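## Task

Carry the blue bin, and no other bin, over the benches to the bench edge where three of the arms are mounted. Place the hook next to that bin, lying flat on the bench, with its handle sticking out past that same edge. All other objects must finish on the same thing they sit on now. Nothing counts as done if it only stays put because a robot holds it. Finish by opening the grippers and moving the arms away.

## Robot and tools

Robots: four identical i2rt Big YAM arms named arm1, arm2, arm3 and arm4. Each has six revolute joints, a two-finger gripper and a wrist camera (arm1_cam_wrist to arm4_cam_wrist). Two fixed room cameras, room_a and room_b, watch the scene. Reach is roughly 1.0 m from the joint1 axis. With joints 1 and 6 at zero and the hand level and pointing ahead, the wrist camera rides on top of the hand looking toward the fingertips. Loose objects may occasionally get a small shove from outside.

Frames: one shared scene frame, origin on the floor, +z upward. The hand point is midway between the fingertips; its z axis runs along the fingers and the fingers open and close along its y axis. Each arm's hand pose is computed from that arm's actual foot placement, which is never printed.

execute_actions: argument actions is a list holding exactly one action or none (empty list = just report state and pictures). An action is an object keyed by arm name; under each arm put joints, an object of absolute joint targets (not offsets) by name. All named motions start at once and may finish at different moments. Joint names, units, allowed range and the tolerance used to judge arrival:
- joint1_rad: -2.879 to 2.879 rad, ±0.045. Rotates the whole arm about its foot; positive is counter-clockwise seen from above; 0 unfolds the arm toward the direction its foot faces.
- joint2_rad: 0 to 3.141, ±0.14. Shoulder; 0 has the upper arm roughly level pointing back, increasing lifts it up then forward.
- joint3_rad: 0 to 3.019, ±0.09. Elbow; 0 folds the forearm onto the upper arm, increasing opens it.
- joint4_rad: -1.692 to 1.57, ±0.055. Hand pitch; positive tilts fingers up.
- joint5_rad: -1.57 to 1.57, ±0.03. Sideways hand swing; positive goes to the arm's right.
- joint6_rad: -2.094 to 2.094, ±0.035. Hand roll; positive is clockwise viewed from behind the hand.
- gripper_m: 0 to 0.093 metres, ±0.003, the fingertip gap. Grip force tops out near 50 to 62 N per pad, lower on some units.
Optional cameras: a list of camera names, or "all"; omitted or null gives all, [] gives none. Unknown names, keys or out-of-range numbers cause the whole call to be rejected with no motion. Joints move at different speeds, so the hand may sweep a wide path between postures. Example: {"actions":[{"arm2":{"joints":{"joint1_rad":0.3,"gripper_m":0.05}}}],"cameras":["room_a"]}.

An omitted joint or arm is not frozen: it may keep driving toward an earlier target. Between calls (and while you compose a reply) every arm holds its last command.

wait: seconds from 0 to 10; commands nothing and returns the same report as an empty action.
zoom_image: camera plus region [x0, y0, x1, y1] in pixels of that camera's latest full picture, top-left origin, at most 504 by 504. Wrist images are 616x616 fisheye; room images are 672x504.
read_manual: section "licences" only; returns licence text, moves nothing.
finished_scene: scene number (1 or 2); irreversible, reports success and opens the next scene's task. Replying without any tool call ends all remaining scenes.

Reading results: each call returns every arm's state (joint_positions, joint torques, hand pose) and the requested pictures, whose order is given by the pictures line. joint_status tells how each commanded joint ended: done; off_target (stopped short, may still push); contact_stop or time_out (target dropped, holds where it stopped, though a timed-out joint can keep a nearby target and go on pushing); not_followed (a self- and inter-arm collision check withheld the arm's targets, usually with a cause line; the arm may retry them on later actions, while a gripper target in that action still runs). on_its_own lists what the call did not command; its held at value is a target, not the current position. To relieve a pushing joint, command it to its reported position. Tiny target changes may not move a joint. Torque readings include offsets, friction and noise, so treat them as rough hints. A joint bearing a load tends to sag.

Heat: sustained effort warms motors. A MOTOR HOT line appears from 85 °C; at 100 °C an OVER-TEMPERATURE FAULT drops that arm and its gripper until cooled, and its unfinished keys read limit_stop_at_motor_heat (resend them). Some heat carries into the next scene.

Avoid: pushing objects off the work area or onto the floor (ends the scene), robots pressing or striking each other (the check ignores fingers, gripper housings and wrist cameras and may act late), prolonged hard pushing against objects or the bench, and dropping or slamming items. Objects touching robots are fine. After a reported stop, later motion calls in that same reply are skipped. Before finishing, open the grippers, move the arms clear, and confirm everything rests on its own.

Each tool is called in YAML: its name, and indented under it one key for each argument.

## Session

execute_actions:
  actions: []
  cameras: ["room_a"]

Scene clock: 0.00 s.
Joint torques (N m, as the arm reports them, + toward a larger angle): no reading
Motor temperatures (°C, as the motors report them): arm1=[21 30 31 22 21 21] | arm2=[23 24 25 21 22 21] | arm3=[20 27 27 21 23 23] | arm4=[21 30 32 21 23 23]
arm1.joint_positions: joint1_rad=+0.606 joint2_rad=+0.518 joint3_rad=+1.322 joint4_rad=-1.624 joint5_rad=+0.312 joint6_rad=-0.131 gripper_m=+0.095
arm1.joint_status: not commanded
arm1.hand: x=-0.7299 y=-0.4273 z=+1.2487 quat_wxyz=(-0.323, +0.788, -0.478, -0.214) (m; scene frame)
arm2.joint_positions: joint1_rad=-0.852 joint2_rad=+0.609 joint3_rad=+1.704 joint4_rad=-1.530 joint5_rad=+0.300 joint6_rad=+0.800 gripper_m=+0.095
arm2.joint_status: not commanded
arm2.hand: x=+0.3633 y=-0.5259 z=+1.4305 quat_wxyz=(-0.453, -0.054, -0.833, -0.312) (m; scene frame)
arm3.joint_positions: joint1_rad=-0.481 joint2_rad=+0.609 joint3_rad=+1.637 joint4_rad=-1.162 joint5_rad=-0.121 joint6_rad=-0.159 gripper_m=+0.094
arm3.joint_status: not commanded
arm3.hand: x=+1.2780 y=-0.4341 z=+1.4760 quat_wxyz=(-0.578, +0.456, -0.593, -0.326) (m; scene frame)
arm4.joint_positions: joint1_rad=+0.642 joint2_rad=+0.603 joint3_rad=+1.663 joint4_rad=-1.486 joint5_rad=-0.243 joint6_rad=-0.403 gripper_m=+0.094
arm4.joint_status: not commanded
arm4.hand: x=-0.6137 y=+1.6844 z=+1.3777 quat_wxyz=(-0.480, -0.177, -0.816, +0.269) (m; scene frame)
pictures: room_a
Images, in order (width x height): room_a 672x504.

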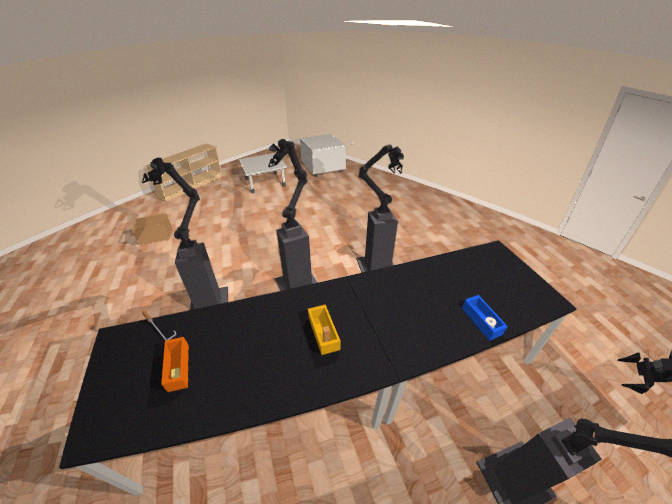

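execute_actions:
  actions:
    - {"arm3":{"joints":{"joint1_rad":-0.485,"joint2_rad":2.0,"joint3_rad":1.77,"joint4_rad":0.82,"joint5_rad":-1.06,"joint6_rad":0}},"arm4":{"joints":{"joint1_rad":0.04,"joint2_rad":1.3,"joint3_rad":0.872,"joint4_rad":1.19,"joint5_rad":0,"joint6_rad":0,"gripper_m":0.07}},"arm2":{"joints":{"joint1_rad":0,"joint3_rad":1.97,"joint4_rad":0.7,"joint5_rad":-0.68,"joint6_rad":0}},"arm1":{"joints":{"joint3_rad":1.95,"joint4_rad":0.68,"joint5_rad":-0.68,"joint6_rad":0}}}
  cameras: []

execute_actions:
  actions:
    - {"arm3":{"joints":{"joint2_rad":2.44}},"arm4":{"joints":{"joint2_rad":2.05}}}
  cameras: ["arm3_cam_wrist","arm4_cam_wrist","room_a"]

zoom_image:
  camera: "room_a"
  region: [90,270,230,370]

Scene clock: 17.63 s.
Joint torques (N m, as the arm reports them, + toward a larger angle): arm1=[-0.76 10.43 -0.17 -0.09  0.37  0.3 ] | arm2=[ 0.39  9.92  1.38 -0.41  0.15 -0.04] | arm3=[  0.35 -22.75  12.72   1.81   0.22   0.1 ] | arm4=[ 1.85 -9.27  9.02  1.45  0.05  0.04]
Motor temperatures (°C, as the motors report them): arm1=[21 30 33 22 21 21] | arm2=[23 25 27 21 22 21] | arm3=[20 27 30 21 23 23] | arm4=[21 29 36 21 23 23]
arm1.joint_positions: joint1_rad=+0.606 joint2_rad=+0.526 joint3_rad=+1.949 joint4_rad=+0.666 joint5_rad=-0.677 joint6_rad=-0.011 gripper_m=+0.095
arm1.joint_status: all done
arm1.hand: x=-0.6533 y=-0.9174 z=+1.7109 quat_wxyz=(-0.553, -0.042, +0.396, -0.732) (m; scene frame)
arm2.joint_positions: joint1_rad=-0.008 joint2_rad=+0.605 joint3_rad=+1.961 joint4_rad=+0.690 joint5_rad=-0.677 joint6_rad=+0.007 gripper_m=+0.095
arm2.joint_status: all done
arm2.hand: x=+0.1614 y=-0.8792 z=+1.7451 quat_wxyz=(-0.658, +0.045, +0.393, -0.641) (m; scene frame)
arm3.joint_positions: joint1_rad=-0.482 joint2_rad=+2.002 joint3_rad=+1.749 joint4_rad=+0.807 joint5_rad=-1.057 joint6_rad=-0.008 gripper_m=+0.094
arm3.joint_status: all done
arm3.hand: x=+1.4477 y=+0.1153 z=+1.2200 quat_wxyz=(-0.537, +0.590, -0.137, -0.586) (m; scene frame)
arm4.joint_positions: joint1_rad=+0.032 joint2_rad=+1.303 joint3_rad=+0.867 joint4_rad=+1.173 joint5_rad=-0.001 joint6_rad=-0.013 gripper_m=+0.070
arm4.joint_status: all done
arm4.hand: x=-0.7470 y=+1.2748 z=+1.2624 quat_wxyz=(-0.635, -0.287, -0.282, +0.660) (m; scene frame)
pictures: none
No camera images: the call's "cameras" was empty. Leave "cameras" out to get every camera's image.

Scene clock: 19.33 s.
Joint torques (N m, as the arm reports them, + toward a larger angle): arm1=[-0.73 10.46 -0.16 -0.09  0.37  0.3 ] | arm2=[-0.02  9.81  1.44 -0.42  0.14 -0.06] | arm3=[  0.49 -25.23  11.42   1.94   0.01   0.06] | arm4=[  1.85 -14.37   5.23   1.73   0.06   0.04]
Motor temperatures (°C, as the motors report them): arm1=[21 31 33 22 21 21] | arm2=[23 25 27 21 22 21] | arm3=[20 28 30 21 23 23] | arm4=[21 30 36 21 23 23]
arm1.joint_positions: joint1_rad=+0.606 joint2_rad=+0.526 joint3_rad=+1.949 joint4_rad=+0.666 joint5_rad=-0.677 joint6_rad=-0.011 gripper_m=+0.095
arm1.joint_status: not commanded
arm1.hand: x=-0.6533 y=-0.9174 z=+1.7109 quat_wxyz=(-0.553, -0.042, +0.396, -0.732) (m; scene frame)
arm2.joint_positions: joint1_rad=-0.008 joint2_rad=+0.605 joint3_rad=+1.961 joint4_rad=+0.690 joint5_rad=-0.677 joint6_rad=+0.007 gripper_m=+0.095
arm2.joint_status: not commanded
arm2.hand: x=+0.1614 y=-0.8792 z=+1.7451 quat_wxyz=(-0.658, +0.045, +0.393, -0.641) (m; scene frame)
arm3.joint_positions: joint1_rad=-0.482 joint2_rad=+2.432 joint3_rad=+1.746 joint4_rad=+0.815 joint5_rad=-1.058 joint6_rad=-0.008 gripper_m=+0.094
arm3.joint_status: all done
arm3.hand: x=+1.4790 y=+0.1706 z=+0.8909 quat_wxyz=(-0.403, +0.613, -0.298, -0.611) (m; scene frame)
arm4.joint_positions: joint1_rad=+0.032 joint2_rad=+2.042 joint3_rad=+0.867 joint4_rad=+1.184 joint5_rad=-0.001 joint6_rad=-0.013 gripper_m=+0.070
arm4.joint_status: all done
arm4.hand: x=-0.7493 y=+1.1403 z=+0.8324 quat_wxyz=(-0.494, -0.500, -0.492, +0.513) (m; scene frame)
pictures: arm3_cam_wrist, arm4_cam_wrist, room_a
Images, in order (width x height): arm3_cam_wrist 616x616, arm4_cam_wrist 616x616, room_a 672x504.

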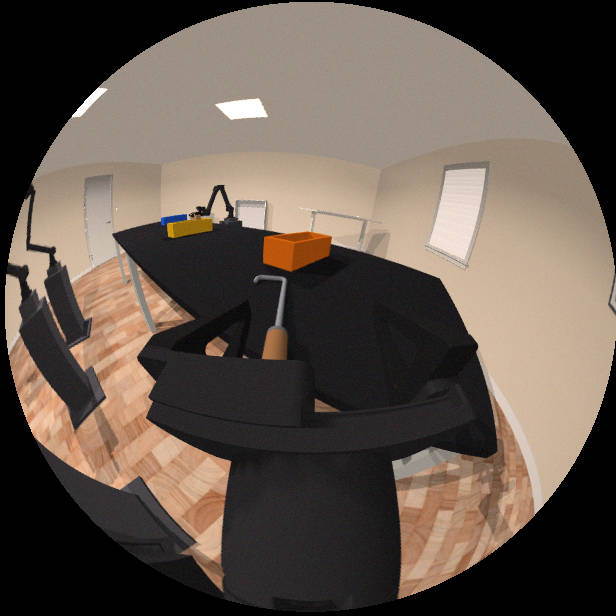

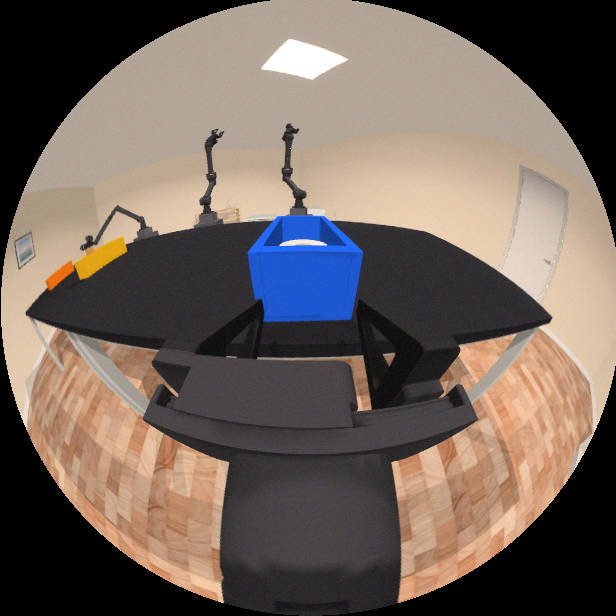

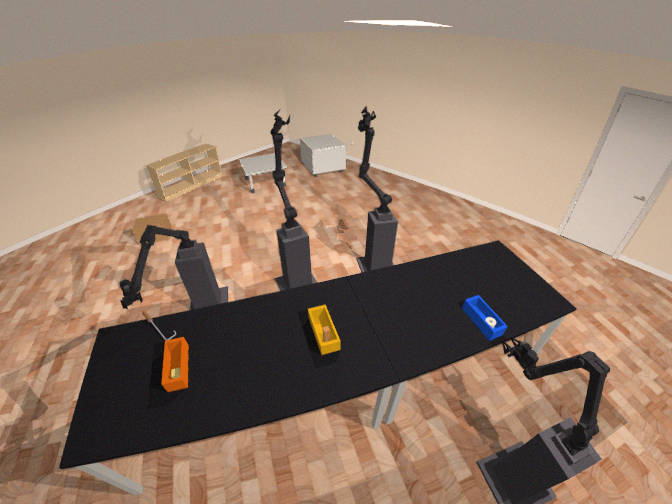

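Region (90, 270, 230, 370) of room_a's 672x504 image, scaled by 3.600, with more detail than that image has; it fills the top 360 rows of this view, and the rest is white.

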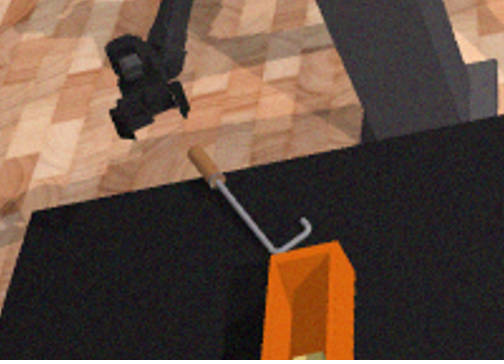

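execute_actions:
  actions:
    - {"arm3":{"joints":{"joint1_rad":-0.43,"joint5_rad":-1.05}},"arm4":{"joints":{"joint1_rad":0.05,"joint2_rad":2.12,"joint3_rad":1.03,"joint4_rad":1.10}}}
  cameras: []

execute_actions:
  actions:
    - {"arm3":{"joints":{"joint2_rad":2.57}},"arm4":{"joints":{"joint2_rad":2.22,"joint3_rad":1.22,"joint4_rad":1.03}}}
  cameras: ["arm3_cam_wrist"]

Scene clock: 31.53 s.
Joint torques (N m, as the arm reports them, + toward a larger angle): arm1=[-0.78 10.46 -0.15 -0.1   0.37  0.3 ] | arm2=[ 0.24  9.98  1.27 -0.54  0.15 -0.06] | arm3=[  0.12 -25.53  11.63   1.91   0.2    0.07] | arm4=[  1.72 -14.81   7.47   0.94   0.06   0.04]
Motor temperatures (°C, as the motors report them): arm1=[21 31 32 22 21 21] | arm2=[23 25 26 21 22 21] | arm3=[20 31 32 21 23 23] | arm4=[21 31 35 21 23 23]
arm1.joint_positions: joint1_rad=+0.606 joint2_rad=+0.526 joint3_rad=+1.949 joint4_rad=+0.666 joint5_rad=-0.677 joint6_rad=-0.011 gripper_m=+0.095
arm1.joint_status: not commanded
arm1.hand: x=-0.6533 y=-0.9174 z=+1.7109 quat_wxyz=(-0.553, -0.042, +0.396, -0.732) (m; scene frame)
arm2.joint_positions: joint1_rad=-0.008 joint2_rad=+0.605 joint3_rad=+1.961 joint4_rad=+0.690 joint5_rad=-0.677 joint6_rad=+0.007 gripper_m=+0.095
arm2.joint_status: not commanded
arm2.hand: x=+0.1614 y=-0.8792 z=+1.7451 quat_wxyz=(-0.658, +0.045, +0.393, -0.641) (m; scene frame)
arm3.joint_positions: joint1_rad=-0.423 joint2_rad=+2.432 joint3_rad=+1.746 joint4_rad=+0.815 joint5_rad=-1.053 joint6_rad=-0.008 gripper_m=+0.094
arm3.joint_status: all done
arm3.hand: x=+1.4340 y=+0.1860 z=+0.8909 quat_wxyz=(-0.386, +0.621, -0.281, -0.622) (m; scene frame)
arm4.joint_positions: joint1_rad=+0.044 joint2_rad=+2.101 joint3_rad=+1.001 joint4_rad=+1.114 joint5_rad=-0.001 joint6_rad=-0.013 gripper_m=+0.070
arm4.joint_status: all done
arm4.hand: x=-0.7425 y=+1.0964 z=+0.8320 quat_wxyz=(-0.499, -0.496, -0.494, +0.512) (m; scene frame)
pictures: none
No camera images: the call's "cameras" was empty. Leave "cameras" out to get every camera's image.

Scene clock: 32.60 s.
Joint torques (N m, as the arm reports them, + toward a larger angle): arm1=[-0.75 10.45 -0.16 -0.1   0.37  0.3 ] | arm2=[ 0.14 10.47  1.42 -0.49  0.13 -0.04] | arm3=[  0.24 -27.01  10.66   2.02   0.08   0.05] | arm4=[  1.66 -16.65   8.93   1.     0.11   0.03]
Motor temperatures (°C, as the motors report them): arm1=[21 31 31 22 21 21] | arm2=[23 25 26 21 22 21] | arm3=[20 31 32 21 23 23] | arm4=[21 31 35 21 23 23]
arm1.joint_positions: joint1_rad=+0.606 joint2_rad=+0.526 joint3_rad=+1.949 joint4_rad=+0.666 joint5_rad=-0.677 joint6_rad=-0.011 gripper_m=+0.095
arm1.joint_status: not commanded
arm1.hand: x=-0.6533 y=-0.9174 z=+1.7109 quat_wxyz=(-0.553, -0.042, +0.396, -0.732) (m; scene frame)
arm2.joint_positions: joint1_rad=-0.008 joint2_rad=+0.605 joint3_rad=+1.961 joint4_rad=+0.690 joint5_rad=-0.677 joint6_rad=+0.007 gripper_m=+0.095
arm2.joint_status: not commanded
arm2.hand: x=+0.1614 y=-0.8792 z=+1.7451 quat_wxyz=(-0.658, +0.045, +0.393, -0.641) (m; scene frame)
arm3.joint_positions: joint1_rad=-0.423 joint2_rad=+2.572 joint3_rad=+1.746 joint4_rad=+0.815 joint5_rad=-1.053 joint6_rad=-0.008 gripper_m=+0.094
arm3.joint_status: all done
arm3.hand: x=+1.4295 y=+0.1772 z=+0.7818 quat_wxyz=(-0.338, +0.624, -0.331, -0.622) (m; scene frame)
arm4.joint_positions: joint1_rad=+0.044 joint2_rad=+2.201 joint3_rad=+1.178 joint4_rad=+1.042 joint5_rad=-0.002 joint6_rad=-0.013 gripper_m=+0.070
arm4.joint_status: all done
arm4.hand: x=-0.7431 y=+1.0426 z=+0.8212 quat_wxyz=(-0.500, -0.495, -0.492, +0.512) (m; scene frame)
pictures: arm3_cam_wrist
Images, in order (width x height): arm3_cam_wrist 616x616.

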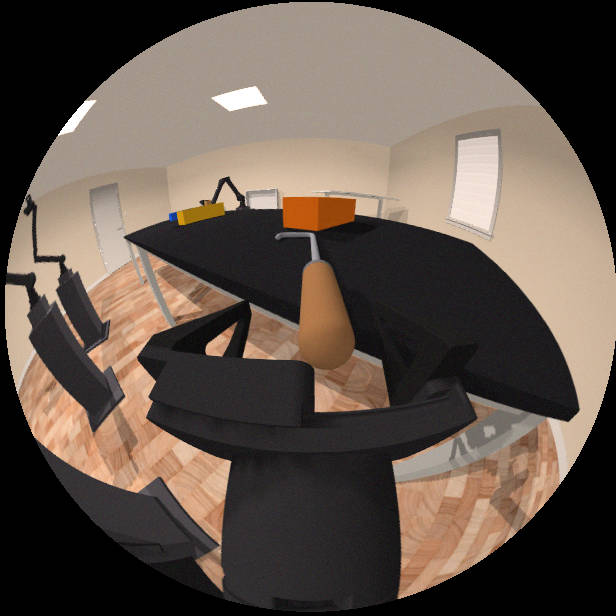

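execute_actions:
  actions:
    - {"arm3":{"joints":{"gripper_m":0}},"arm4":{"joints":{"joint2_rad":2.31,"joint3_rad":1.42,"joint4_rad":0.92}}}
  cameras: []

execute_actions:
  actions:
    - {"arm3":{"joints":{"joint2_rad":2.53,"joint6_rad":1.57}},"arm4":{"joints":{"joint2_rad":2.42,"joint3_rad":1.66,"joint4_rad":0.78}}}
  cameras: ["arm3_cam_wrist"]

execute_actions:
  actions:
    - {"arm3":{"joints":{"joint2_rad":2.3,"joint4_rad":0.62}},"arm4":{"joints":{"joint2_rad":2.535,"joint3_rad":1.9,"joint4_rad":0.65}}}
  cameras: ["arm3_cam_wrist"]

Scene clock: 39.83 s.
Joint torques (N m, as the arm reports them, + toward a larger angle): arm1=[-0.76 10.42 -0.15 -0.1   0.37  0.3 ] | arm2=[ 0.36  9.85  1.32 -0.46  0.13 -0.04] | arm3=[ -0.05 -26.68  10.66   2.05   0.01   0.07] | arm4=[  1.71 -17.83  10.04   0.98   0.11   0.03]
Motor temperatures (°C, as the motors report them): arm1=[21 31 31 22 21 21] | arm2=[23 25 26 21 22 21] | arm3=[20 32 33 21 23 23] | arm4=[21 32 37 21 23 23]
arm1.joint_positions: joint1_rad=+0.606 joint2_rad=+0.526 joint3_rad=+1.949 joint4_rad=+0.666 joint5_rad=-0.677 joint6_rad=-0.011 gripper_m=+0.095
arm1.joint_status: not commanded
arm1.hand: x=-0.6533 y=-0.9174 z=+1.7109 quat_wxyz=(-0.553, -0.042, +0.396, -0.732) (m; scene frame)
arm2.joint_positions: joint1_rad=-0.008 joint2_rad=+0.605 joint3_rad=+1.961 joint4_rad=+0.690 joint5_rad=-0.677 joint6_rad=+0.007 gripper_m=+0.095
arm2.joint_status: not commanded
arm2.hand: x=+0.1614 y=-0.8792 z=+1.7451 quat_wxyz=(-0.658, +0.045, +0.393, -0.641) (m; scene frame)
arm3.joint_positions: joint1_rad=-0.423 joint2_rad=+2.572 joint3_rad=+1.746 joint4_rad=+0.815 joint5_rad=-1.050 joint6_rad=-0.008 gripper_m=+0.031
arm3.joint_status: gripper_m off_target (ended at +0.031, target +0.000)
arm3.hand: x=+1.4299 y=+0.1774 z=+0.7818 quat_wxyz=(-0.339, +0.623, -0.332, -0.622) (m; scene frame)
arm4.joint_positions: joint1_rad=+0.044 joint2_rad=+2.286 joint3_rad=+1.374 joint4_rad=+0.933 joint5_rad=-0.002 joint6_rad=-0.013 gripper_m=+0.070
arm4.joint_status: all done
arm4.hand: x=-0.7440 y=+0.9864 z=+0.8213 quat_wxyz=(-0.501, -0.494, -0.492, +0.513) (m; scene frame)
pictures: none
No camera images: the call's "cameras" was empty. Leave "cameras" out to get every camera's image.

Scene clock: 41.97 s.
Joint torques (N m, as the arm reports them, + toward a larger angle): arm1=[-0.74 10.45 -0.15 -0.1   0.37  0.3 ] | arm2=[ 0.15 10.31  1.41 -0.45  0.13 -0.05] | arm3=[  0.32 -29.92  10.76   2.28  -0.01  -0.01] | arm4=[  1.72 -19.7   11.09   0.93   0.11   0.  ]
Motor temperatures (°C, as the motors report them): arm1=[21 31 31 22 21 21] | arm2=[23 25 25 21 22 21] | arm3=[20 32 33 21 23 23] | arm4=[21 32 38 21 23 23]
arm1.joint_positions: joint1_rad=+0.606 joint2_rad=+0.526 joint3_rad=+1.949 joint4_rad=+0.666 joint5_rad=-0.677 joint6_rad=-0.011 gripper_m=+0.095
arm1.joint_status: not commanded
arm1.hand: x=-0.6533 y=-0.9174 z=+1.7109 quat_wxyz=(-0.553, -0.042, +0.396, -0.732) (m; scene frame)
arm2.joint_positions: joint1_rad=-0.008 joint2_rad=+0.605 joint3_rad=+1.961 joint4_rad=+0.690 joint5_rad=-0.677 joint6_rad=+0.007 gripper_m=+0.095
arm2.joint_status: not commanded
arm2.hand: x=+0.1614 y=-0.8792 z=+1.7451 quat_wxyz=(-0.658, +0.045, +0.393, -0.641) (m; scene frame)
arm3.joint_positions: joint1_rad=-0.423 joint2_rad=+2.567 joint3_rad=+1.746 joint4_rad=+0.809 joint5_rad=-1.050 joint6_rad=+1.557 gripper_m=+0.031
arm3.joint_status: all done
arm3.hand: x=+1.4302 y=+0.1780 z=+0.7847 quat_wxyz=(+0.198, +0.208, -0.675, -0.679) (m; scene frame)
arm4.joint_positions: joint1_rad=+0.044 joint2_rad=+2.395 joint3_rad=+1.610 joint4_rad=+0.794 joint5_rad=-0.002 joint6_rad=-0.010 gripper_m=+0.070
arm4.joint_status: all done
arm4.hand: x=-0.7449 y=+0.9253 z=+0.8173 quat_wxyz=(-0.499, -0.498, -0.494, +0.509) (m; scene frame)
pictures: arm3_cam_wrist
Images, in order (width x height): arm3_cam_wrist 616x616.

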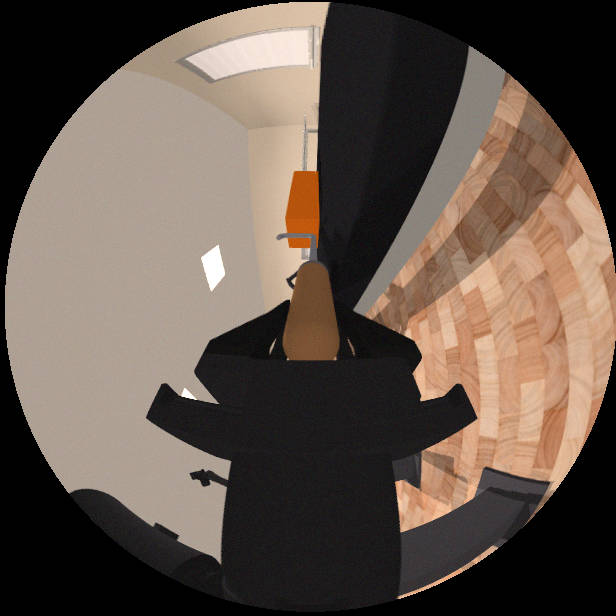

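Scene clock: 43.40 s.
Joint torques (N m, as the arm reports them, + toward a larger angle): arm1=[-0.74 10.45 -0.16 -0.09  0.37  0.3 ] | arm2=[ 0.09 10.27  1.35 -0.34  0.13 -0.03] | arm3=[  0.34 -27.88  12.7    2.42   0.03  -0.02] | arm4=[  1.74 -20.93  12.24   0.94   0.11  -0.03]
Motor temperatures (°C, as the motors report them): arm1=[21 31 31 22 21 21] | arm2=[23 25 25 21 22 21] | arm3=[20 33 33 21 23 23] | arm4=[21 33 39 21 23 23]
arm1.joint_positions: joint1_rad=+0.606 joint2_rad=+0.526 joint3_rad=+1.949 joint4_rad=+0.666 joint5_rad=-0.677 joint6_rad=-0.011 gripper_m=+0.095
arm1.joint_status: not commanded
arm1.hand: x=-0.6533 y=-0.9174 z=+1.7109 quat_wxyz=(-0.553, -0.042, +0.396, -0.732) (m; scene frame)
arm2.joint_positions: joint1_rad=-0.008 joint2_rad=+0.605 joint3_rad=+1.961 joint4_rad=+0.690 joint5_rad=-0.677 joint6_rad=+0.007 gripper_m=+0.095
arm2.joint_status: not commanded
arm2.hand: x=+0.1614 y=-0.8792 z=+1.7451 quat_wxyz=(-0.658, +0.045, +0.393, -0.641) (m; scene frame)
arm3.joint_positions: joint1_rad=-0.423 joint2_rad=+2.314 joint3_rad=+1.740 joint4_rad=+0.607 joint5_rad=-1.050 joint6_rad=+1.559 gripper_m=+0.031
arm3.joint_status: all done
arm3.hand: x=+1.4347 y=+0.1867 z=+0.9484 quat_wxyz=(+0.188, +0.218, -0.664, -0.690) (m; scene frame)
arm4.joint_positions: joint1_rad=+0.044 joint2_rad=+2.503 joint3_rad=+1.844 joint4_rad=+0.664 joint5_rad=-0.002 joint6_rad=-0.006 gripper_m=+0.070
arm4.joint_status: all done
arm4.hand: x=-0.7458 y=+0.8732 z=+0.8161 quat_wxyz=(-0.499, -0.500, -0.495, +0.507) (m; scene frame)
pictures: arm3_cam_wrist
Images, in order (width x height): arm3_cam_wrist 616x616.

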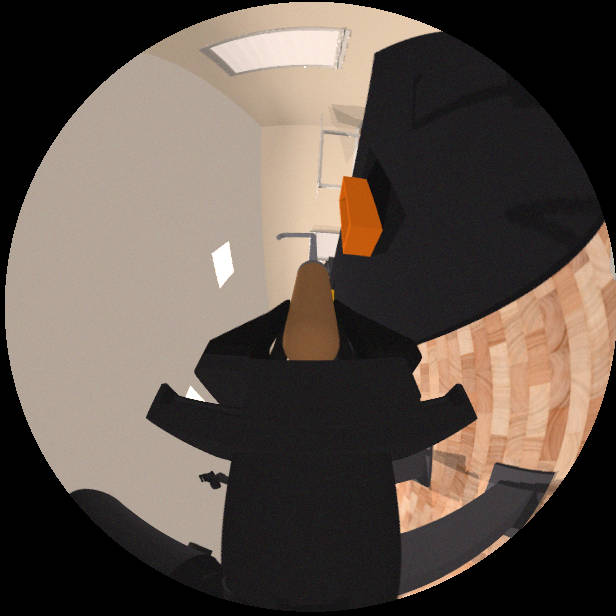

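execute_actions:
  actions:
    - {"arm3":{"joints":{"joint1_rad":-0.05,"joint5_rad":-0.5}},"arm4":{"joints":{"joint2_rad":2.65,"joint3_rad":2.14,"joint4_rad":0.53}}}
  cameras: []

execute_actions:
  actions:
    - {"arm3":{"joints":{"joint1_rad":0.35,"joint5_rad":0.1}},"arm4":{"joints":{"joint2_rad":2.77,"joint3_rad":2.39,"joint4_rad":0.4}}}
  cameras: []

execute_actions:
  actions:
    - {"arm3":{"joints":{"joint1_rad":0.735,"joint5_rad":0.69,"joint2_rad":2.5,"joint3_rad":2.08,"joint4_rad":0.55}},"arm4":{"joints":{"joint2_rad":2.0,"joint3_rad":1.5}}}
  cameras: []

execute_actions:
  actions:
    - {"arm3":{"joints":{"joint2_rad":2.64,"joint4_rad":0.68}}}
  cameras: ["arm3_cam_wrist"]

Scene clock: 53.23 s.
Joint torques (N m, as the arm reports them, + toward a larger angle): arm1=[-0.73 10.43 -0.16 -0.1   0.37  0.3 ] | arm2=[-0.01 10.21  1.39 -0.59  0.17 -0.04] | arm3=[  0.53 -27.67  12.89   3.03   0.07  -0.04] | arm4=[  1.72 -22.06  13.14   0.94   0.11  -0.07]
Motor temperatures (°C, as the motors report them): arm1=[21 32 30 22 21 21] | arm2=[23 26 25 21 22 21] | arm3=[20 33 34 21 24 23] | arm4=[21 35 43 21 23 23]
arm1.joint_positions: joint1_rad=+0.606 joint2_rad=+0.526 joint3_rad=+1.949 joint4_rad=+0.666 joint5_rad=-0.677 joint6_rad=-0.011 gripper_m=+0.095
arm1.joint_status: not commanded
arm1.hand: x=-0.6533 y=-0.9174 z=+1.7109 quat_wxyz=(-0.553, -0.042, +0.396, -0.732) (m; scene frame)
arm2.joint_positions: joint1_rad=-0.008 joint2_rad=+0.605 joint3_rad=+1.961 joint4_rad=+0.690 joint5_rad=-0.677 joint6_rad=+0.007 gripper_m=+0.095
arm2.joint_status: not commanded
arm2.hand: x=+0.1614 y=-0.8792 z=+1.7451 quat_wxyz=(-0.658, +0.045, +0.393, -0.641) (m; scene frame)
arm3.joint_positions: joint1_rad=-0.046 joint2_rad=+2.314 joint3_rad=+1.740 joint4_rad=+0.599 joint5_rad=-0.501 joint6_rad=+1.560 gripper_m=+0.031
arm3.joint_status: all done
arm3.hand: x=+1.1997 y=+0.2755 z=+0.9487 quat_wxyz=(+0.135, +0.153, -0.679, -0.705) (m; scene frame)
arm4.joint_positions: joint1_rad=+0.044 joint2_rad=+2.615 joint3_rad=+2.080 joint4_rad=+0.544 joint5_rad=-0.002 joint6_rad=-0.001 gripper_m=+0.070
arm4.joint_status: all done
arm4.hand: x=-0.7464 y=+0.8296 z=+0.8169 quat_wxyz=(-0.501, -0.500, -0.492, +0.507) (m; scene frame)
pictures: none
No camera images: the call's "cameras" was empty. Leave "cameras" out to get every camera's image.

Scene clock: 55.40 s.
Joint torques (N m, as the arm reports them, + toward a larger angle): arm1=[-0.71 10.47 -0.16 -0.11  0.37  0.3 ] | arm2=[ 0.18  9.96  1.4  -0.52  0.13 -0.05] | arm3=[ -0.02 -27.49  12.96   3.14   0.05  -0.03] | arm4=[  1.73 -22.98  13.87   0.95   0.11  -0.12]
Motor temperatures (°C, as the motors report them): arm1=[21 32 30 22 21 21] | arm2=[23 26 25 21 22 21] | arm3=[20 33 34 21 24 23] | arm4=[21 35 45 21 23 23]
arm1.joint_positions: joint1_rad=+0.606 joint2_rad=+0.526 joint3_rad=+1.949 joint4_rad=+0.666 joint5_rad=-0.677 joint6_rad=-0.011 gripper_m=+0.095
arm1.joint_status: not commanded
arm1.hand: x=-0.6533 y=-0.9174 z=+1.7109 quat_wxyz=(-0.553, -0.042, +0.396, -0.732) (m; scene frame)
arm2.joint_positions: joint1_rad=-0.008 joint2_rad=+0.605 joint3_rad=+1.961 joint4_rad=+0.690 joint5_rad=-0.677 joint6_rad=+0.007 gripper_m=+0.095
arm2.joint_status: not commanded
arm2.hand: x=+0.1614 y=-0.8792 z=+1.7451 quat_wxyz=(-0.658, +0.045, +0.393, -0.641) (m; scene frame)
arm3.joint_positions: joint1_rad=+0.356 joint2_rad=+2.314 joint3_rad=+1.740 joint4_rad=+0.594 joint5_rad=+0.099 joint6_rad=+1.560 gripper_m=+0.031
arm3.joint_status: all done
arm3.hand: x=+0.9453 y=+0.2542 z=+0.9465 quat_wxyz=(+0.071, +0.080, -0.691, -0.715) (m; scene frame)
arm4.joint_positions: joint1_rad=+0.044 joint2_rad=+2.733 joint3_rad=+2.327 joint4_rad=+0.413 joint5_rad=-0.002 joint6_rad=+0.003 gripper_m=+0.070
arm4.joint_status: all done
arm4.hand: x=-0.7470 y=+0.7943 z=+0.8177 quat_wxyz=(-0.501, -0.501, -0.492, +0.506) (m; scene frame)
pictures: none
No camera images: the call's "cameras" was empty. Leave "cameras" out to get every camera's image.

Scene clock: 57.63 s.
Joint torques (N m, as the arm reports them, + toward a larger angle): arm1=[-0.75 10.47 -0.16 -0.1   0.37  0.3 ] | arm2=[-0.03  9.98  1.41 -0.49  0.14 -0.03] | arm3=[  0.06 -33.43  17.25   3.35   0.06  -0.03] | arm4=[  1.71 -17.96   8.79   1.24   0.11  -0.12]
Motor temperatures (°C, as the motors report them): arm1=[21 32 30 22 21 21] | arm2=[23 26 25 21 22 21] | arm3=[20 34 36 22 24 23] | arm4=[21 36 44 21 23 23]
arm1.joint_positions: joint1_rad=+0.606 joint2_rad=+0.526 joint3_rad=+1.949 joint4_rad=+0.666 joint5_rad=-0.677 joint6_rad=-0.011 gripper_m=+0.095
arm1.joint_status: not commanded
arm1.hand: x=-0.6533 y=-0.9174 z=+1.7109 quat_wxyz=(-0.553, -0.042, +0.396, -0.732) (m; scene frame)
arm2.joint_positions: joint1_rad=-0.008 joint2_rad=+0.605 joint3_rad=+1.961 joint4_rad=+0.690 joint5_rad=-0.677 joint6_rad=+0.007 gripper_m=+0.095
arm2.joint_status: not commanded
arm2.hand: x=+0.1614 y=-0.8792 z=+1.7451 quat_wxyz=(-0.658, +0.045, +0.393, -0.641) (m; scene frame)
arm3.joint_positions: joint1_rad=+0.742 joint2_rad=+2.551 joint3_rad=+2.000 joint4_rad=+0.516 joint5_rad=+0.689 joint6_rad=+1.561 gripper_m=+0.031
arm3.joint_status: all done
arm3.hand: x=+0.7051 y=+0.1639 z=+0.8607 quat_wxyz=(-0.010, +0.016, -0.712, -0.702) (m; scene frame)
arm4.joint_positions: joint1_rad=+0.044 joint2_rad=+1.985 joint3_rad=+1.505 joint4_rad=+0.407 joint5_rad=-0.002 joint6_rad=+0.003 gripper_m=+0.070
arm4.joint_status: all done
arm4.hand: x=-0.7448 y=+0.9681 z=+1.0022 quat_wxyz=(-0.481, -0.521, -0.511, +0.485) (m; scene frame)
pictures: none
No camera images: the call's "cameras" was empty. Leave "cameras" out to get every camera's image.

Scene clock: 58.67 s.
Joint torques (N m, as the arm reports them, + toward a larger angle): arm1=[-0.76 10.44 -0.15 -0.1   0.37  0.3 ] | arm2=[ 0.14  9.89  1.39 -0.42  0.16 -0.05] | arm3=[  0.07 -31.66  15.5    3.33   0.08  -0.04] | arm4=[  1.73 -17.77   8.79   1.22   0.11  -0.12]
Motor temperatures (°C, as the motors report them): arm1=[21 32 30 22 21 21] | arm2=[23 26 25 21 22 21] | arm3=[20 34 36 22 24 23] | arm4=[21 36 44 21 23 23]
arm1.joint_positions: joint1_rad=+0.606 joint2_rad=+0.526 joint3_rad=+1.949 joint4_rad=+0.666 joint5_rad=-0.677 joint6_rad=-0.011 gripper_m=+0.095
arm1.joint_status: not commanded
arm1.hand: x=-0.6533 y=-0.9174 z=+1.7109 quat_wxyz=(-0.553, -0.042, +0.396, -0.732) (m; scene frame)
arm2.joint_positions: joint1_rad=-0.008 joint2_rad=+0.605 joint3_rad=+1.961 joint4_rad=+0.690 joint5_rad=-0.677 joint6_rad=+0.007 gripper_m=+0.095
arm2.joint_status: not commanded
arm2.hand: x=+0.1614 y=-0.8792 z=+1.7451 quat_wxyz=(-0.658, +0.045, +0.393, -0.641) (m; scene frame)
arm3.joint_positions: joint1_rad=+0.742 joint2_rad=+2.674 joint3_rad=+2.013 joint4_rad=+0.644 joint5_rad=+0.689 joint6_rad=+1.561 gripper_m=+0.031
arm3.joint_status: all done
arm3.hand: x=+0.7106 y=+0.1593 z=+0.7855 quat_wxyz=(-0.006, +0.012, -0.707, -0.707) (m; scene frame)
arm4.joint_positions: joint1_rad=+0.044 joint2_rad=+1.985 joint3_rad=+1.505 joint4_rad=+0.407 joint5_rad=-0.002 joint6_rad=+0.003 gripper_m=+0.070
arm4.joint_status: not commanded
arm4.hand: x=-0.7448 y=+0.9681 z=+1.0022 quat_wxyz=(-0.481, -0.521, -0.511, +0.485) (m; scene frame)
pictures: arm3_cam_wrist
Images, in order (width x height): arm3_cam_wrist 616x616.

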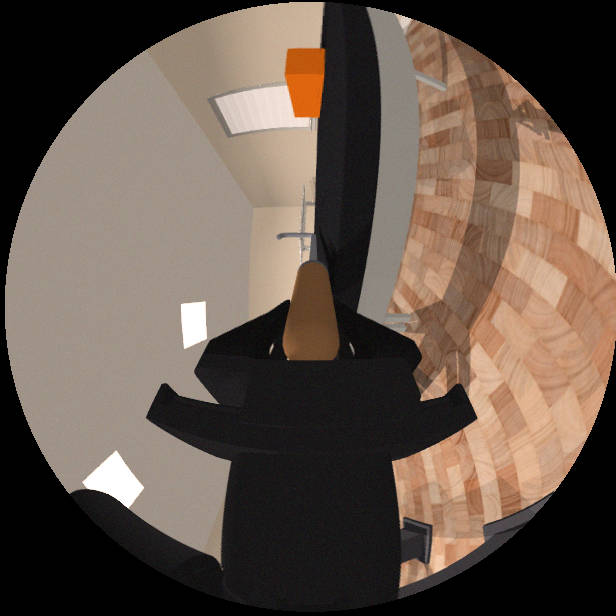

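execute_actions:
  actions:
    - {"arm3":{"joints":{"joint6_rad":-0.01,"joint2_rad":2.67}},"arm2":{"joints":{"joint1_rad":-0.83}}}
  cameras: []

execute_actions:
  actions:
    - {"arm3":{"joints":{"gripper_m":0.093}}}
  cameras: []

execute_actions:
  actions:
    - {"arm3":{"joints":{"joint2_rad":0.9}},"arm2":{"joints":{"joint2_rad":1.0}}}
  cameras: []

execute_actions:
  actions:
    - {"arm3":{"joints":{"joint1_rad":-0.3}},"arm2":{"joints":{"joint2_rad":2.57}}}
  cameras: ["arm2_cam_wrist"]

Scene clock: 71.33 s.
Joint torques (N m, as the arm reports them, + toward a larger angle): arm1=[-0.73 10.43 -0.16 -0.1   0.37  0.3 ] | arm2=[-1.25  9.72  0.61 -0.52  0.18 -0.05] | arm3=[ -0.41 -29.36  15.45   3.29   0.06  -0.11] | arm4=[  1.73 -17.91   8.79   1.23   0.11  -0.12]
Motor temperatures (°C, as the motors report them): arm1=[21 32 30 22 21 21] | arm2=[23 26 25 21 22 21] | arm3=[20 36 38 22 24 23] | arm4=[21 35 42 21 23 23]
arm1.joint_positions: joint1_rad=+0.606 joint2_rad=+0.526 joint3_rad=+1.949 joint4_rad=+0.666 joint5_rad=-0.677 joint6_rad=-0.011 gripper_m=+0.095
arm1.joint_status: not commanded
arm1.hand: x=-0.6533 y=-0.9174 z=+1.7109 quat_wxyz=(-0.553, -0.042, +0.396, -0.732) (m; scene frame)
arm2.joint_positions: joint1_rad=-0.824 joint2_rad=+0.605 joint3_rad=+1.970 joint4_rad=+0.692 joint5_rad=-0.679 joint6_rad=+0.007 gripper_m=+0.095
arm2.joint_status: all done
arm2.hand: x=-0.0217 y=-0.7449 z=+1.7447 quat_wxyz=(-0.859, +0.192, +0.347, -0.324) (m; scene frame)
arm3.joint_positions: joint1_rad=+0.742 joint2_rad=+2.675 joint3_rad=+2.013 joint4_rad=+0.651 joint5_rad=+0.689 joint6_rad=-0.001 gripper_m=+0.031
arm3.joint_status: all done
arm3.hand: x=+0.7107 y=+0.1592 z=+0.7859 quat_wxyz=(-0.502, +0.505, -0.494, -0.500) (m; scene frame)
arm4.joint_positions: joint1_rad=+0.044 joint2_rad=+1.985 joint3_rad=+1.505 joint4_rad=+0.407 joint5_rad=-0.002 joint6_rad=+0.003 gripper_m=+0.070
arm4.joint_status: not commanded
arm4.hand: x=-0.7448 y=+0.9681 z=+1.0022 quat_wxyz=(-0.481, -0.521, -0.511, +0.485) (m; scene frame)
pictures: none
No camera images: the call's "cameras" was empty. Leave "cameras" out to get every camera's image.

Scene clock: 72.03 s.
Joint torques (N m, as the arm reports them, + toward a larger angle): arm1=[-0.76 10.46 -0.17 -0.1   0.37  0.3 ] | arm2=[-0.9  10.39  0.55 -0.52  0.2  -0.04] | arm3=[ -0.37 -29.05  13.67   2.46   0.04  -0.16] | arm4=[  1.71 -17.92   8.8    1.22   0.11  -0.12]
Motor temperatures (°C, as the motors report them): arm1=[21 32 30 22 21 21] | arm2=[23 26 25 21 22 21] | arm3=[20 36 38 22 24 23] | arm4=[21 35 42 21 23 23]
arm1.joint_positions: joint1_rad=+0.606 joint2_rad=+0.526 joint3_rad=+1.949 joint4_rad=+0.666 joint5_rad=-0.677 joint6_rad=-0.011 gripper_m=+0.095
arm1.joint_status: not commanded
arm1.hand: x=-0.6533 y=-0.9174 z=+1.7109 quat_wxyz=(-0.553, -0.042, +0.396, -0.732) (m; scene frame)
arm2.joint_positions: joint1_rad=-0.824 joint2_rad=+0.605 joint3_rad=+1.970 joint4_rad=+0.692 joint5_rad=-0.679 joint6_rad=+0.007 gripper_m=+0.095
arm2.joint_status: not commanded
arm2.hand: x=-0.0217 y=-0.7449 z=+1.7447 quat_wxyz=(-0.859, +0.192, +0.347, -0.324) (m; scene frame)
arm3.joint_positions: joint1_rad=+0.742 joint2_rad=+2.675 joint3_rad=+2.036 joint4_rad=+0.666 joint5_rad=+0.689 joint6_rad=-0.001 gripper_m=+0.093
arm3.joint_status: all done
arm3.hand: x=+0.7073 y=+0.1629 z=+0.8008 quat_wxyz=(-0.503, +0.491, -0.492, -0.513) (m; scene frame)
arm4.joint_positions: joint1_rad=+0.044 joint2_rad=+1.985 joint3_rad=+1.505 joint4_rad=+0.407 joint5_rad=-0.002 joint6_rad=+0.003 gripper_m=+0.070
arm4.joint_status: not commanded
arm4.hand: x=-0.7448 y=+0.9681 z=+1.0022 quat_wxyz=(-0.481, -0.521, -0.511, +0.485) (m; scene frame)
pictures: none
No camera images: the call's "cameras" was empty. Leave "cameras" out to get every camera's image.

Scene clock: 74.40 s.
Joint torques (N m, as the arm reports them, + toward a larger angle): arm1=[-0.76 10.45 -0.15 -0.1   0.37  0.3 ] | arm2=[-1.11  0.76  4.53 -0.15  0.24 -0.05] | arm3=[ 0.15  4.31  3.02 -1.14 -0.35 -0.18] | arm4=[  1.72 -17.94   8.8    1.23   0.11  -0.12]
Motor temperatures (°C, as the motors report them): arm1=[21 32 30 22 21 21] | arm2=[23 26 25 21 22 21] | arm3=[20 35 38 22 24 23] | arm4=[21 35 42 21 23 23]
arm1.joint_positions: joint1_rad=+0.606 joint2_rad=+0.526 joint3_rad=+1.949 joint4_rad=+0.666 joint5_rad=-0.677 joint6_rad=-0.011 gripper_m=+0.095
arm1.joint_status: not commanded
arm1.hand: x=-0.6533 y=-0.9174 z=+1.7109 quat_wxyz=(-0.553, -0.042, +0.396, -0.732) (m; scene frame)
arm2.joint_positions: joint1_rad=-0.824 joint2_rad=+1.005 joint3_rad=+1.966 joint4_rad=+0.696 joint5_rad=-0.679 joint6_rad=+0.007 gripper_m=+0.095
arm2.joint_status: all done
arm2.hand: x=+0.1961 y=-0.4747 z=+1.7951 quat_wxyz=(-0.855, +0.281, +0.183, -0.395) (m; scene frame)
arm3.joint_positions: joint1_rad=+0.742 joint2_rad=+0.911 joint3_rad=+2.080 joint4_rad=+0.685 joint5_rad=+0.688 joint6_rad=-0.003 gripper_m=+0.093
arm3.joint_status: all done
arm3.hand: x=+1.3241 y=-0.5918 z=+1.7988 quat_wxyz=(-0.351, -0.261, -0.240, -0.866) (m; scene frame)
arm4.joint_positions: joint1_rad=+0.044 joint2_rad=+1.985 joint3_rad=+1.505 joint4_rad=+0.407 joint5_rad=-0.002 joint6_rad=+0.003 gripper_m=+0.070
arm4.joint_status: not commanded
arm4.hand: x=-0.7448 y=+0.9681 z=+1.0022 quat_wxyz=(-0.481, -0.521, -0.511, +0.485) (m; scene frame)
pictures: none
No camera images: the call's "cameras" was empty. Leave "cameras" out to get every camera's image.

Scene clock: 76.47 s.
Joint torques (N m, as the arm reports them, + toward a larger angle): arm1=[-0.76 10.45 -0.16 -0.1   0.37  0.3 ] | arm2=[ -1.14 -21.67  10.19   2.42  -0.2   -0.05] | arm3=[ 0.36  4.84  3.03 -1.2  -0.34 -0.18] | arm4=[  1.69 -17.89   8.8    1.23   0.11  -0.12]
Motor temperatures (°C, as the motors report them): arm1=[21 32 30 22 21 21] | arm2=[23 26 26 21 22 21] | arm3=[20 34 36 22 24 23] | arm4=[21 35 41 21 23 23]
arm1.joint_positions: joint1_rad=+0.606 joint2_rad=+0.526 joint3_rad=+1.949 joint4_rad=+0.666 joint5_rad=-0.677 joint6_rad=-0.011 gripper_m=+0.095
arm1.joint_status: not commanded
arm1.hand: x=-0.6533 y=-0.9174 z=+1.7109 quat_wxyz=(-0.553, -0.042, +0.396, -0.732) (m; scene frame)
arm2.joint_positions: joint1_rad=-0.824 joint2_rad=+2.575 joint3_rad=+1.945 joint4_rad=+0.691 joint5_rad=-0.678 joint6_rad=+0.007 gripper_m=+0.095
arm2.joint_status: all done
arm2.hand: x=+0.7132 y=+0.1681 z=+0.8601 quat_wxyz=(-0.523, +0.495, -0.477, -0.504) (m; scene frame)
arm3.joint_positions: joint1_rad=-0.292 joint2_rad=+0.910 joint3_rad=+2.080 joint4_rad=+0.685 joint5_rad=+0.688 joint6_rad=-0.003 gripper_m=+0.093
arm3.joint_status: all done
arm3.hand: x=+1.2804 y=-0.7108 z=+1.7970 quat_wxyz=(-0.731, -0.352, -0.079, -0.579) (m; scene frame)
arm4.joint_positions: joint1_rad=+0.044 joint2_rad=+1.985 joint3_rad=+1.505 joint4_rad=+0.407 joint5_rad=-0.002 joint6_rad=+0.003 gripper_m=+0.070
arm4.joint_status: not commanded
arm4.hand: x=-0.7448 y=+0.9681 z=+1.0022 quat_wxyz=(-0.481, -0.521, -0.511, +0.485) (m; scene frame)
pictures: arm2_cam_wrist
Images, in order (width x height): arm2_cam_wrist 616x616.

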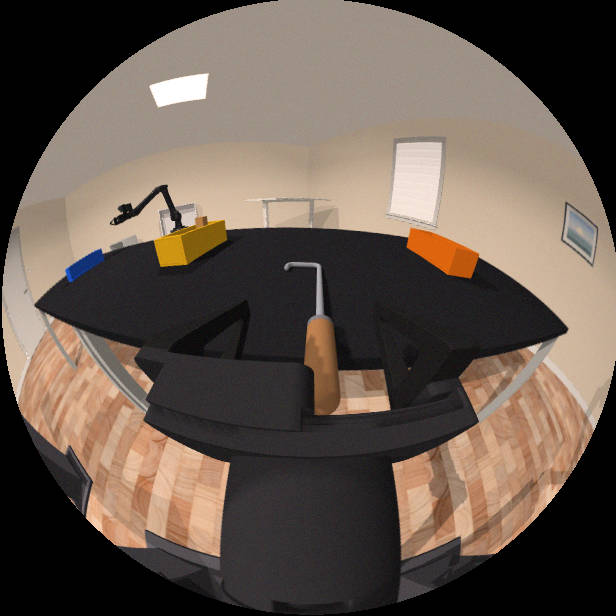

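execute_actions:
  actions:
    - {"arm2":{"joints":{"joint2_rad":2.665,"joint3_rad":2.0,"joint5_rad":-0.62}}}
  cameras: ["arm2_cam_wrist"]

Scene clock: 80.03 s.
Joint torques (N m, as the arm reports them, + toward a larger angle): arm1=[-0.74 10.44 -0.15 -0.1   0.37  0.3 ] | arm2=[ -1.53 -21.92  10.83   2.48  -0.05  -0.09] | arm3=[ 0.25  4.6   2.95 -1.18 -0.33 -0.17] | arm4=[  1.69 -17.96   8.79   1.23   0.11  -0.12]
Motor temperatures (°C, as the motors report them): arm1=[21 32 30 22 21 21] | arm2=[23 27 27 21 22 21] | arm3=[20 33 35 22 24 23] | arm4=[21 35 41 21 23 23]
arm1.joint_positions: joint1_rad=+0.606 joint2_rad=+0.526 joint3_rad=+1.949 joint4_rad=+0.666 joint5_rad=-0.677 joint6_rad=-0.011 gripper_m=+0.095
arm1.joint_status: not commanded
arm1.hand: x=-0.6533 y=-0.9174 z=+1.7109 quat_wxyz=(-0.553, -0.042, +0.396, -0.732) (m; scene frame)
arm2.joint_positions: joint1_rad=-0.824 joint2_rad=+2.662 joint3_rad=+1.964 joint4_rad=+0.691 joint5_rad=-0.622 joint6_rad=+0.007 gripper_m=+0.095
arm2.joint_status: all done
arm2.hand: x=+0.7202 y=+0.1648 z=+0.7930 quat_wxyz=(-0.513, +0.484, -0.515, -0.488) (m; scene frame)
arm3.joint_positions: joint1_rad=-0.292 joint2_rad=+0.910 joint3_rad=+2.080 joint4_rad=+0.685 joint5_rad=+0.688 joint6_rad=-0.003 gripper_m=+0.093
arm3.joint_status: not commanded
arm3.hand: x=+1.2804 y=-0.7108 z=+1.7970 quat_wxyz=(-0.731, -0.352, -0.079, -0.579) (m; scene frame)
arm4.joint_positions: joint1_rad=+0.044 joint2_rad=+1.985 joint3_rad=+1.505 joint4_rad=+0.407 joint5_rad=-0.002 joint6_rad=+0.003 gripper_m=+0.070
arm4.joint_status: not commanded
arm4.hand: x=-0.7448 y=+0.9681 z=+1.0022 quat_wxyz=(-0.481, -0.521, -0.511, +0.485) (m; scene frame)
pictures: arm2_cam_wrist
Images, in order (width x height): arm2_cam_wrist 616x616.

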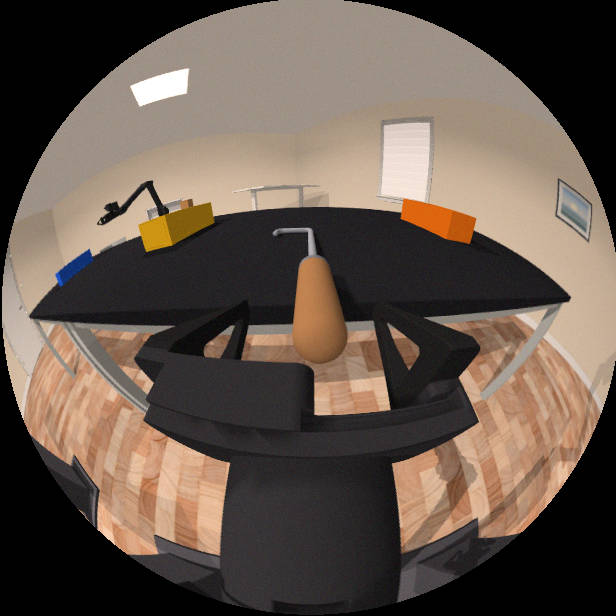

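execute_actions:
  actions:
    - {"arm2":{"joints":{"joint2_rad":2.705,"joint3_rad":2.065,"joint4_rad":0.655,"joint5_rad":-0.64}}}
  cameras: []

Scene clock: 85.23 s.
Joint torques (N m, as the arm reports them, + toward a larger angle): arm1=[-0.75 10.45 -0.16 -0.11  0.37  0.3 ] | arm2=[ -0.93 -20.97  11.84   1.86  -0.22  -0.08] | arm3=[ 0.08  4.86  3.   -1.12 -0.34 -0.17] | arm4=[  1.7  -17.95   8.79   1.22   0.11  -0.12]
Motor temperatures (°C, as the motors report them): arm1=[21 32 30 22 21 21] | arm2=[23 29 29 21 22 21] | arm3=[20 32 33 21 24 23] | arm4=[21 36 41 21 23 23]
arm1.joint_positions: joint1_rad=+0.606 joint2_rad=+0.526 joint3_rad=+1.949 joint4_rad=+0.666 joint5_rad=-0.677 joint6_rad=-0.011 gripper_m=+0.095
arm1.joint_status: not commanded
arm1.hand: x=-0.6533 y=-0.9174 z=+1.7109 quat_wxyz=(-0.553, -0.042, +0.396, -0.732) (m; scene frame)
arm2.joint_positions: joint1_rad=-0.824 joint2_rad=+2.680 joint3_rad=+2.017 joint4_rad=+0.666 joint5_rad=-0.638 joint6_rad=+0.007 gripper_m=+0.095
arm2.joint_status: all done
arm2.hand: x=+0.7242 y=+0.1731 z=+0.7994 quat_wxyz=(-0.513, +0.487, -0.508, -0.492) (m; scene frame)
arm3.joint_positions: joint1_rad=-0.292 joint2_rad=+0.910 joint3_rad=+2.080 joint4_rad=+0.685 joint5_rad=+0.688 joint6_rad=-0.003 gripper_m=+0.093
arm3.joint_status: not commanded
arm3.hand: x=+1.2804 y=-0.7108 z=+1.7970 quat_wxyz=(-0.731, -0.352, -0.079, -0.579) (m; scene frame)
arm4.joint_positions: joint1_rad=+0.044 joint2_rad=+1.985 joint3_rad=+1.505 joint4_rad=+0.407 joint5_rad=-0.002 joint6_rad=+0.003 gripper_m=+0.070
arm4.joint_status: not commanded
arm4.hand: x=-0.7448 y=+0.9681 z=+1.0022 quat_wxyz=(-0.481, -0.521, -0.511, +0.485) (m; scene frame)
pictures: none
No camera images: the call's "cameras" was empty. Leave "cameras" out to get every camera's image.


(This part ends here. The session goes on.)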